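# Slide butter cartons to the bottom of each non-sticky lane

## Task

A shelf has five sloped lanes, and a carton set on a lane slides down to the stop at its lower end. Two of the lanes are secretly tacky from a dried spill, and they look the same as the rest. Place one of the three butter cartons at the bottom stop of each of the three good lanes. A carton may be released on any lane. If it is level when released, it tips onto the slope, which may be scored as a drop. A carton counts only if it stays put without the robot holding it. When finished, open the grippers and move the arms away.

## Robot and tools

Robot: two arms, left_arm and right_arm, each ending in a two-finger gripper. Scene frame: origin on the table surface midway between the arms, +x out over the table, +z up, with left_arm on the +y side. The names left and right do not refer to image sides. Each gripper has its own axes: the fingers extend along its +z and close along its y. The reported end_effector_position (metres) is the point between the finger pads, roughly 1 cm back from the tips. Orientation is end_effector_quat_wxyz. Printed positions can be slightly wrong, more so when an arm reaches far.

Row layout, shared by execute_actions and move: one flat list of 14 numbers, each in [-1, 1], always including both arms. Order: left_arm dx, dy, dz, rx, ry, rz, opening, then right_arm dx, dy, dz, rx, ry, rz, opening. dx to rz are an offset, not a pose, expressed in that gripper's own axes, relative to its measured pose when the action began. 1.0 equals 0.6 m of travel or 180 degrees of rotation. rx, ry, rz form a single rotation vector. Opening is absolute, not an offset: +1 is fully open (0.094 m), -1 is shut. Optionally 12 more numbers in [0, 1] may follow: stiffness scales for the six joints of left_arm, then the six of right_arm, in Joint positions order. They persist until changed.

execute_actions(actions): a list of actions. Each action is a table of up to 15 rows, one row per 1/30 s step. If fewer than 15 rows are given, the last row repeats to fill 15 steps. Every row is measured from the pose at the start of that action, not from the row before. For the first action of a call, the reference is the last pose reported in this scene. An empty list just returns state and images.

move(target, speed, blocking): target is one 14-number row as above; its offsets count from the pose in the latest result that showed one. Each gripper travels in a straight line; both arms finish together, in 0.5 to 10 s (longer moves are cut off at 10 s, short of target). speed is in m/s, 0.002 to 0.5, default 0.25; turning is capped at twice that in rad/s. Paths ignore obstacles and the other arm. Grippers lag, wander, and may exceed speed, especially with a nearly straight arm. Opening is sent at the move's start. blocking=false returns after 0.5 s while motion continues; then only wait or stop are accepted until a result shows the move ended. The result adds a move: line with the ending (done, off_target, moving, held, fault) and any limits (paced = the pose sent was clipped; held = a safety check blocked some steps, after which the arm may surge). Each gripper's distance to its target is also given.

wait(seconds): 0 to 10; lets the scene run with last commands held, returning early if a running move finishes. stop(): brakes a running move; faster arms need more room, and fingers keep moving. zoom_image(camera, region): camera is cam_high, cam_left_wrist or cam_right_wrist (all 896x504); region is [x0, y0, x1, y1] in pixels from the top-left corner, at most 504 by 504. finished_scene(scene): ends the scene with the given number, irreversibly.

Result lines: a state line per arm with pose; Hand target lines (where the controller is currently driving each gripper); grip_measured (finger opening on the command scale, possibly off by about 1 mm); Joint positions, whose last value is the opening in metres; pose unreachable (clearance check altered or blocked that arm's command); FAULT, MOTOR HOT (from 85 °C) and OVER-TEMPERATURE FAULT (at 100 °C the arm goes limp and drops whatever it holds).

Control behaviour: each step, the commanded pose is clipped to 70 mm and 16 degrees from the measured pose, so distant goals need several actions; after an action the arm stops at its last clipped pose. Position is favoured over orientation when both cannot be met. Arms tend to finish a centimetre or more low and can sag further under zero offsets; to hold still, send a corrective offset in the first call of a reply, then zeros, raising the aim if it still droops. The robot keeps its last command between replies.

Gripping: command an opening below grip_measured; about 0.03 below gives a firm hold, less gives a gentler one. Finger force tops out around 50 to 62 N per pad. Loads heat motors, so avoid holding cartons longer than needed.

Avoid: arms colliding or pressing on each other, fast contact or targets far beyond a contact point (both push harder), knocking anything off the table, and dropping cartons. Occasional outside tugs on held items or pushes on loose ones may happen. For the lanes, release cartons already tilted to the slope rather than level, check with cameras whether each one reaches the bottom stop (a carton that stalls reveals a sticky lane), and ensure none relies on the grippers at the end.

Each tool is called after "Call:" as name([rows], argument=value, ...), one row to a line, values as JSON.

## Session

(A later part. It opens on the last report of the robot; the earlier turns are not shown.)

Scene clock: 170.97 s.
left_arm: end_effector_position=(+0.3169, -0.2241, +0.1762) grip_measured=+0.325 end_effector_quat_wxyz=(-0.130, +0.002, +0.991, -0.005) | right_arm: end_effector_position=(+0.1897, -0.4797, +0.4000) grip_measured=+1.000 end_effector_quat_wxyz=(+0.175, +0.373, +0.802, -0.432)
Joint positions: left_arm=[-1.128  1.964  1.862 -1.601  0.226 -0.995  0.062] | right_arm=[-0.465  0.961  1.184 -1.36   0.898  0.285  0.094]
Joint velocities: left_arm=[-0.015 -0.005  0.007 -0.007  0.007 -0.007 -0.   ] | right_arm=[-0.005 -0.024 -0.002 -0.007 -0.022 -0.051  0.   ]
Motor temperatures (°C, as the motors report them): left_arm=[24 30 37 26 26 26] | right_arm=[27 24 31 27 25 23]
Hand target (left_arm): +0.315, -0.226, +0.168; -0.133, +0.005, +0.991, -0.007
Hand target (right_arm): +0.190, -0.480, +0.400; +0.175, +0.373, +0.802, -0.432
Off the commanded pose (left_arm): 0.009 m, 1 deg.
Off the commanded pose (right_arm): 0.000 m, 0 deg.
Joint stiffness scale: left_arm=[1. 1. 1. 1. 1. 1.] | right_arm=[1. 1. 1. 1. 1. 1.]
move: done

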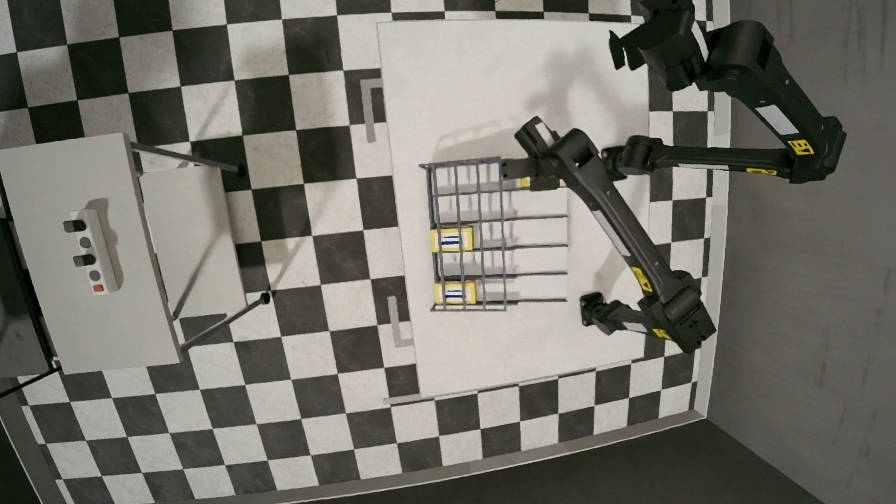

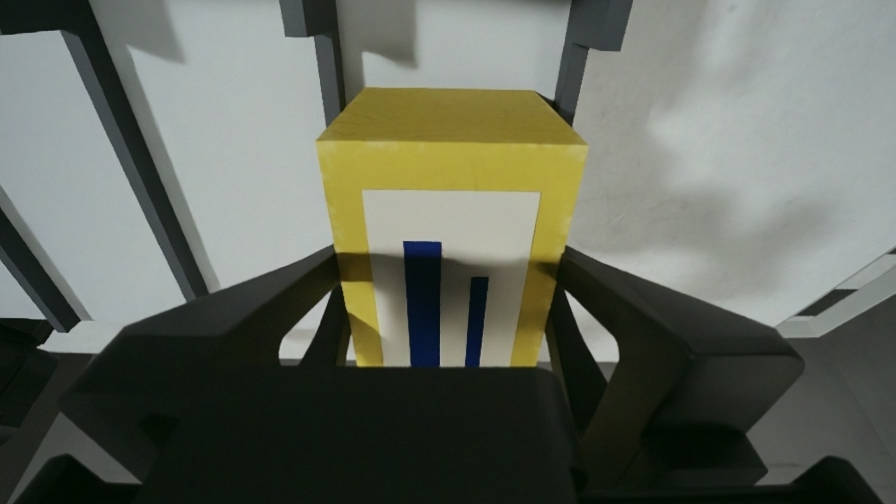

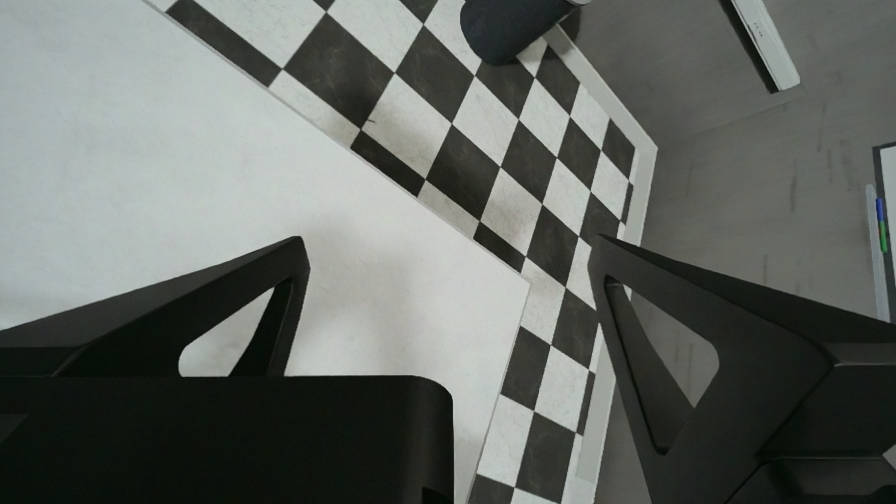

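Call:
move(target=[0,0,0,0,0,0,0.7, 0,0,0,0,0,0,1])

Call:
wait(seconds=1)

Call:
move(target=[0.1,0.4,-0.12,0,-0.07,0,1, 0,0,0,0,0,0,1])

Scene clock: 173.67 s.
left_arm: end_effector_position=(+0.3169, -0.2241, +0.1762) grip_measured=+0.697 end_effector_quat_wxyz=(-0.130, +0.002, +0.991, -0.005) | right_arm: end_effector_position=(+0.1897, -0.4797, +0.4000) grip_measured=+1.000 end_effector_quat_wxyz=(+0.175, +0.373, +0.802, -0.432)
Joint positions: left_arm=[-1.128  1.964  1.862 -1.601  0.226 -0.995  0.08 ] | right_arm=[-0.465  0.961  1.184 -1.36   0.898  0.285  0.094]
Joint velocities: left_arm=[ 0.005 -0.005 -0.007 -0.012  0.007 -0.022 -0.001] | right_arm=[-0.005 -0.005 -0.002 -0.002 -0.007 -0.051  0.   ]
Motor temperatures (°C, as the motors report them): left_arm=[24 30 36 26 26 26] | right_arm=[27 24 31 27 25 23]
Hand target (left_arm): +0.317, -0.224, +0.176; -0.130, +0.002, +0.991, -0.005
Hand target (right_arm): +0.190, -0.480, +0.400; +0.175, +0.373, +0.802, -0.432
Off the commanded pose (left_arm): 0.000 m, 0 deg.
Off the commanded pose (right_arm): 0.000 m, 0 deg.
Joint stiffness scale: left_arm=[1. 1. 1. 1. 1. 1.] | right_arm=[1. 1. 1. 1. 1. 1.]
move: done

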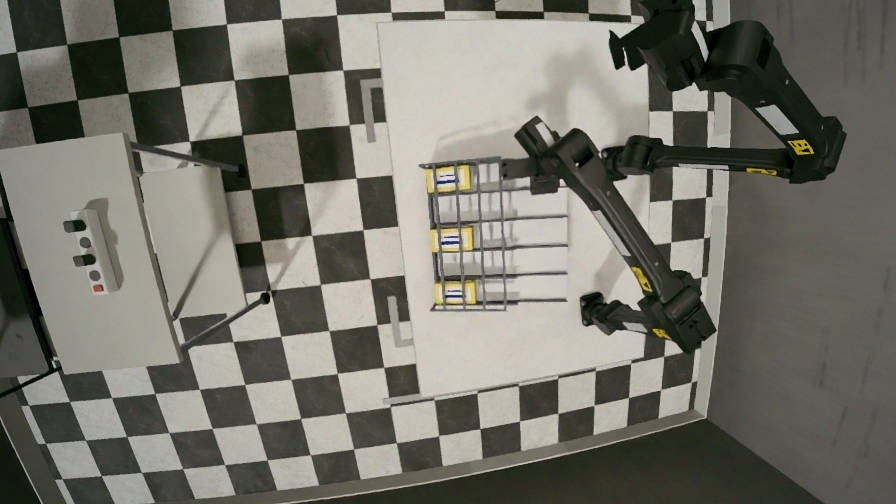

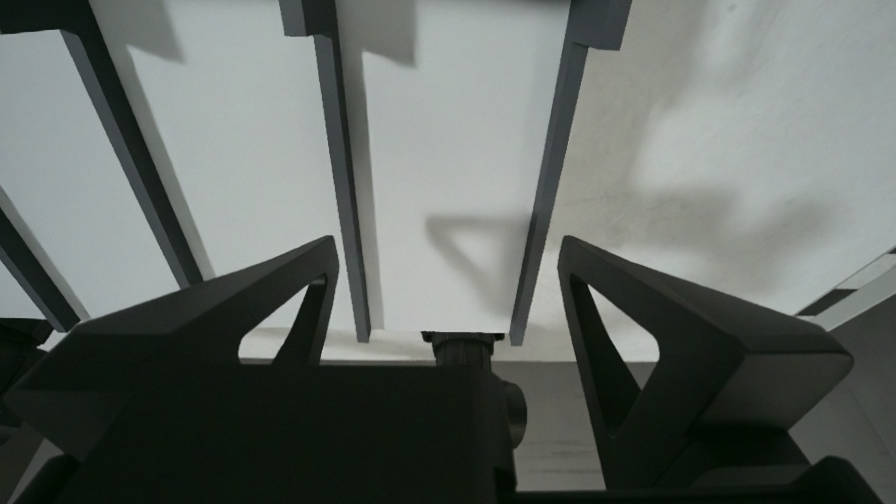

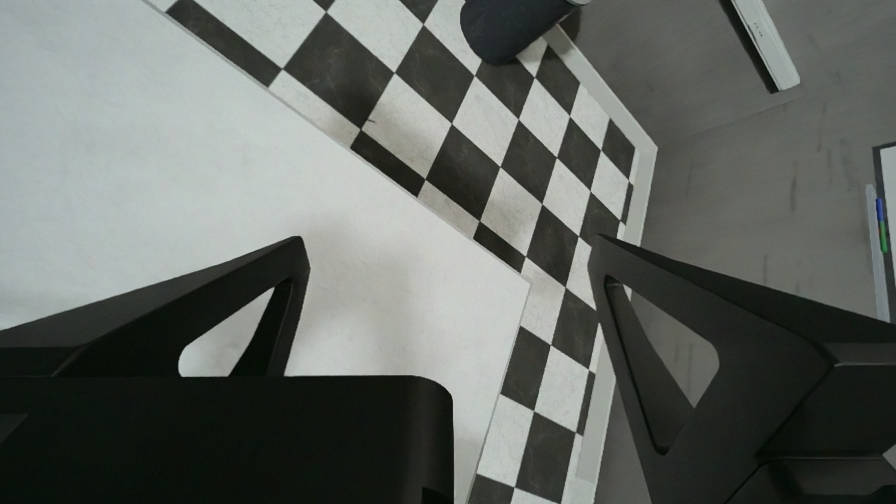

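Scene clock: 174.67 s.
left_arm: end_effector_position=(+0.3169, -0.2241, +0.1762) grip_measured=+0.697 end_effector_quat_wxyz=(-0.130, +0.002, +0.991, -0.005) | right_arm: end_effector_position=(+0.1897, -0.4797, +0.4000) grip_measured=+1.000 end_effector_quat_wxyz=(+0.175, +0.373, +0.802, -0.432)
Joint positions: left_arm=[-1.128  1.964  1.862 -1.601  0.226 -0.995  0.08 ] | right_arm=[-0.465  0.961  1.184 -1.36   0.898  0.285  0.094]
Joint velocities: left_arm=[ 0.005 -0.005 -0.027  0.007 -0.007  0.022 -0.001] | right_arm=[-0.015 -0.015 -0.002 -0.022 -0.066 -0.007  0.   ]
Motor temperatures (°C, as the motors report them): left_arm=[24 30 36 26 26 26] | right_arm=[27 24 31 27 25 23]
Hand target (left_arm): +0.317, -0.224, +0.176; -0.130, +0.002, +0.991, -0.005
Hand target (right_arm): +0.190, -0.480, +0.400; +0.175, +0.373, +0.802, -0.432
Off the commanded pose (left_arm): 0.000 m, 0 deg.
Off the commanded pose (right_arm): 0.000 m, 0 deg.
Joint stiffness scale: left_arm=[1. 1. 1. 1. 1. 1.] | right_arm=[1. 1. 1. 1. 1. 1.]
wait: 1.00 s; at rest by 0.17 s

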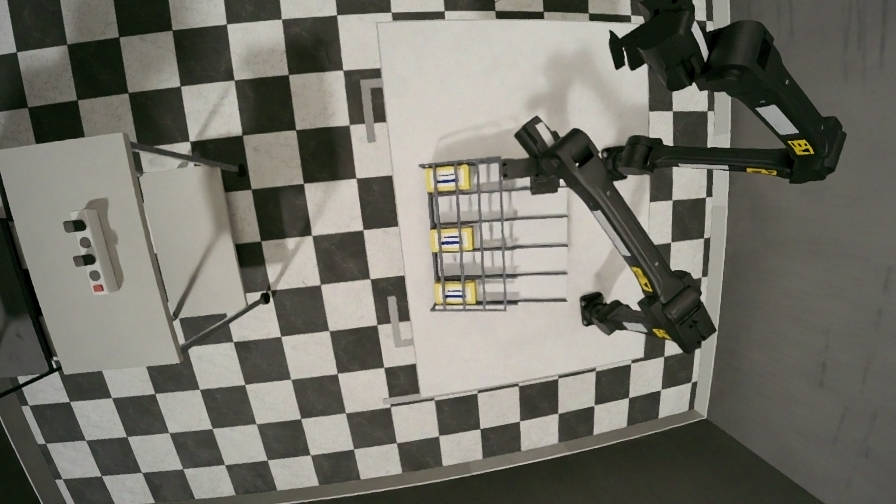

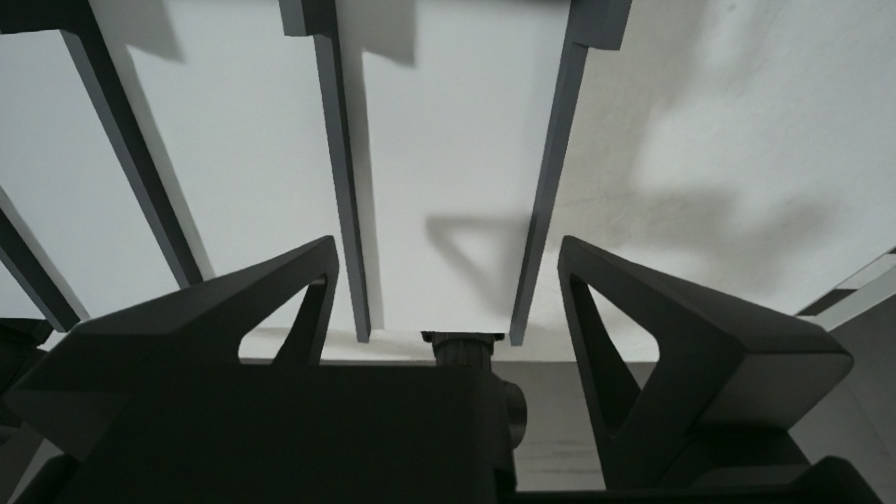

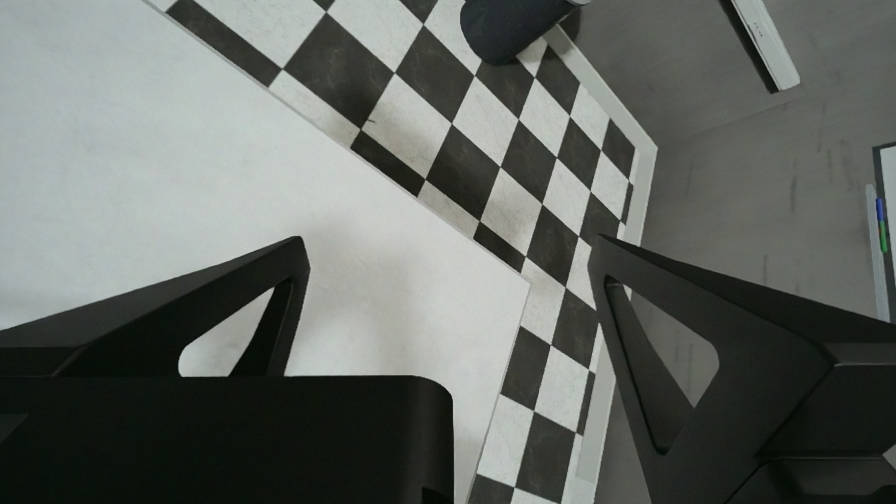

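Scene clock: 176.17 s.
left_arm: end_effector_position=(+0.2814, +0.0116, +0.2741) grip_measured=+1.000 end_effector_quat_wxyz=(-0.006, -0.006, +1.000, -0.023) | right_arm: end_effector_position=(+0.1897, -0.4797, +0.4000) grip_measured=+1.000 end_effector_quat_wxyz=(+0.175, +0.373, +0.802, -0.432)
Joint positions: left_arm=[-0.956  1.271  1.29  -1.564  0.038 -0.853  0.094] | right_arm=[-0.465  0.961  1.184 -1.36   0.898  0.285  0.094]
Joint velocities: left_arm=[-0.024  0.005 -0.002  0.007 -0.007  0.066  0.   ] | right_arm=[-0.005 -0.005  0.007 -0.007 -0.007 -0.051  0.   ]
Motor temperatures (°C, as the motors report them): left_arm=[24 30 35 26 26 26] | right_arm=[27 24 31 27 25 23]
Hand target (left_arm): +0.279, +0.017, +0.263; -0.020, +0.001, +1.000, -0.005
Hand target (right_arm): +0.190, -0.480, +0.400; +0.175, +0.373, +0.802, -0.432
Off the commanded pose (left_arm): 0.017 m, 3 deg.
Off the commanded pose (right_arm): 0.000 m, 0 deg.
Joint stiffness scale: left_arm=[1. 1. 1. 1. 1. 1.] | right_arm=[1. 1. 1. 1. 1. 1.]
move: off_target (left_arm)

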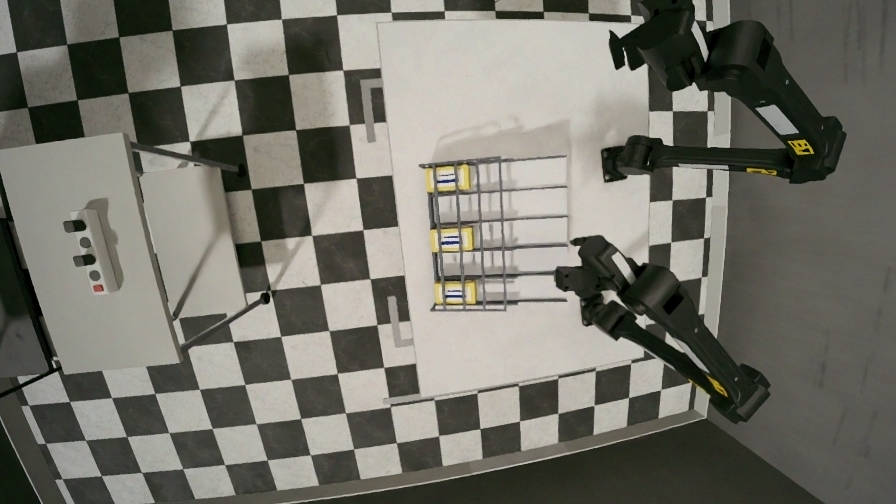

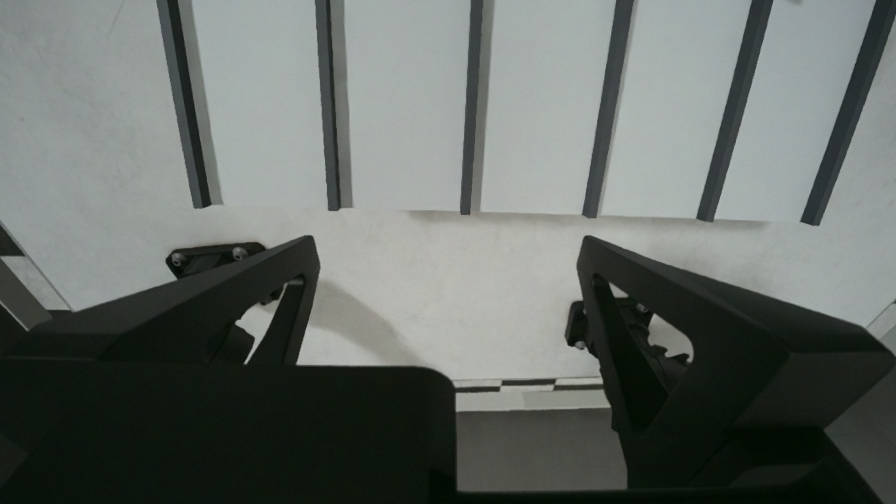

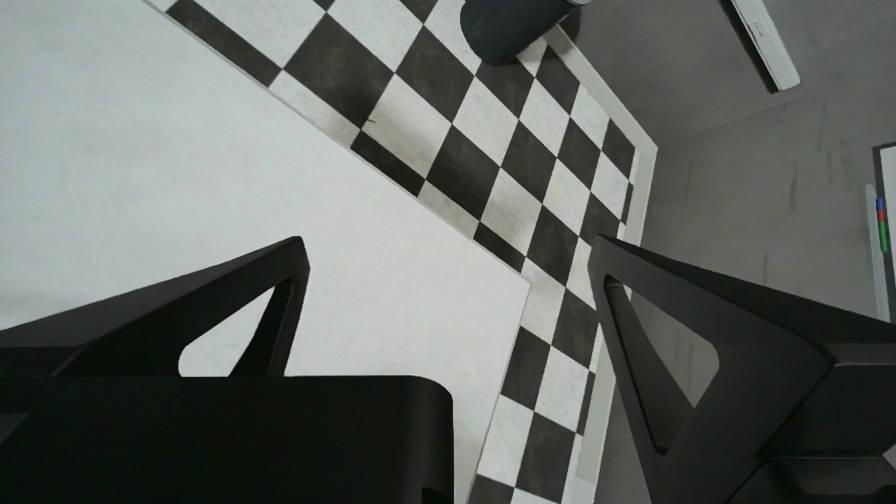

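Call:
finished_scene(scene=1)

The scene is finished: the task was done.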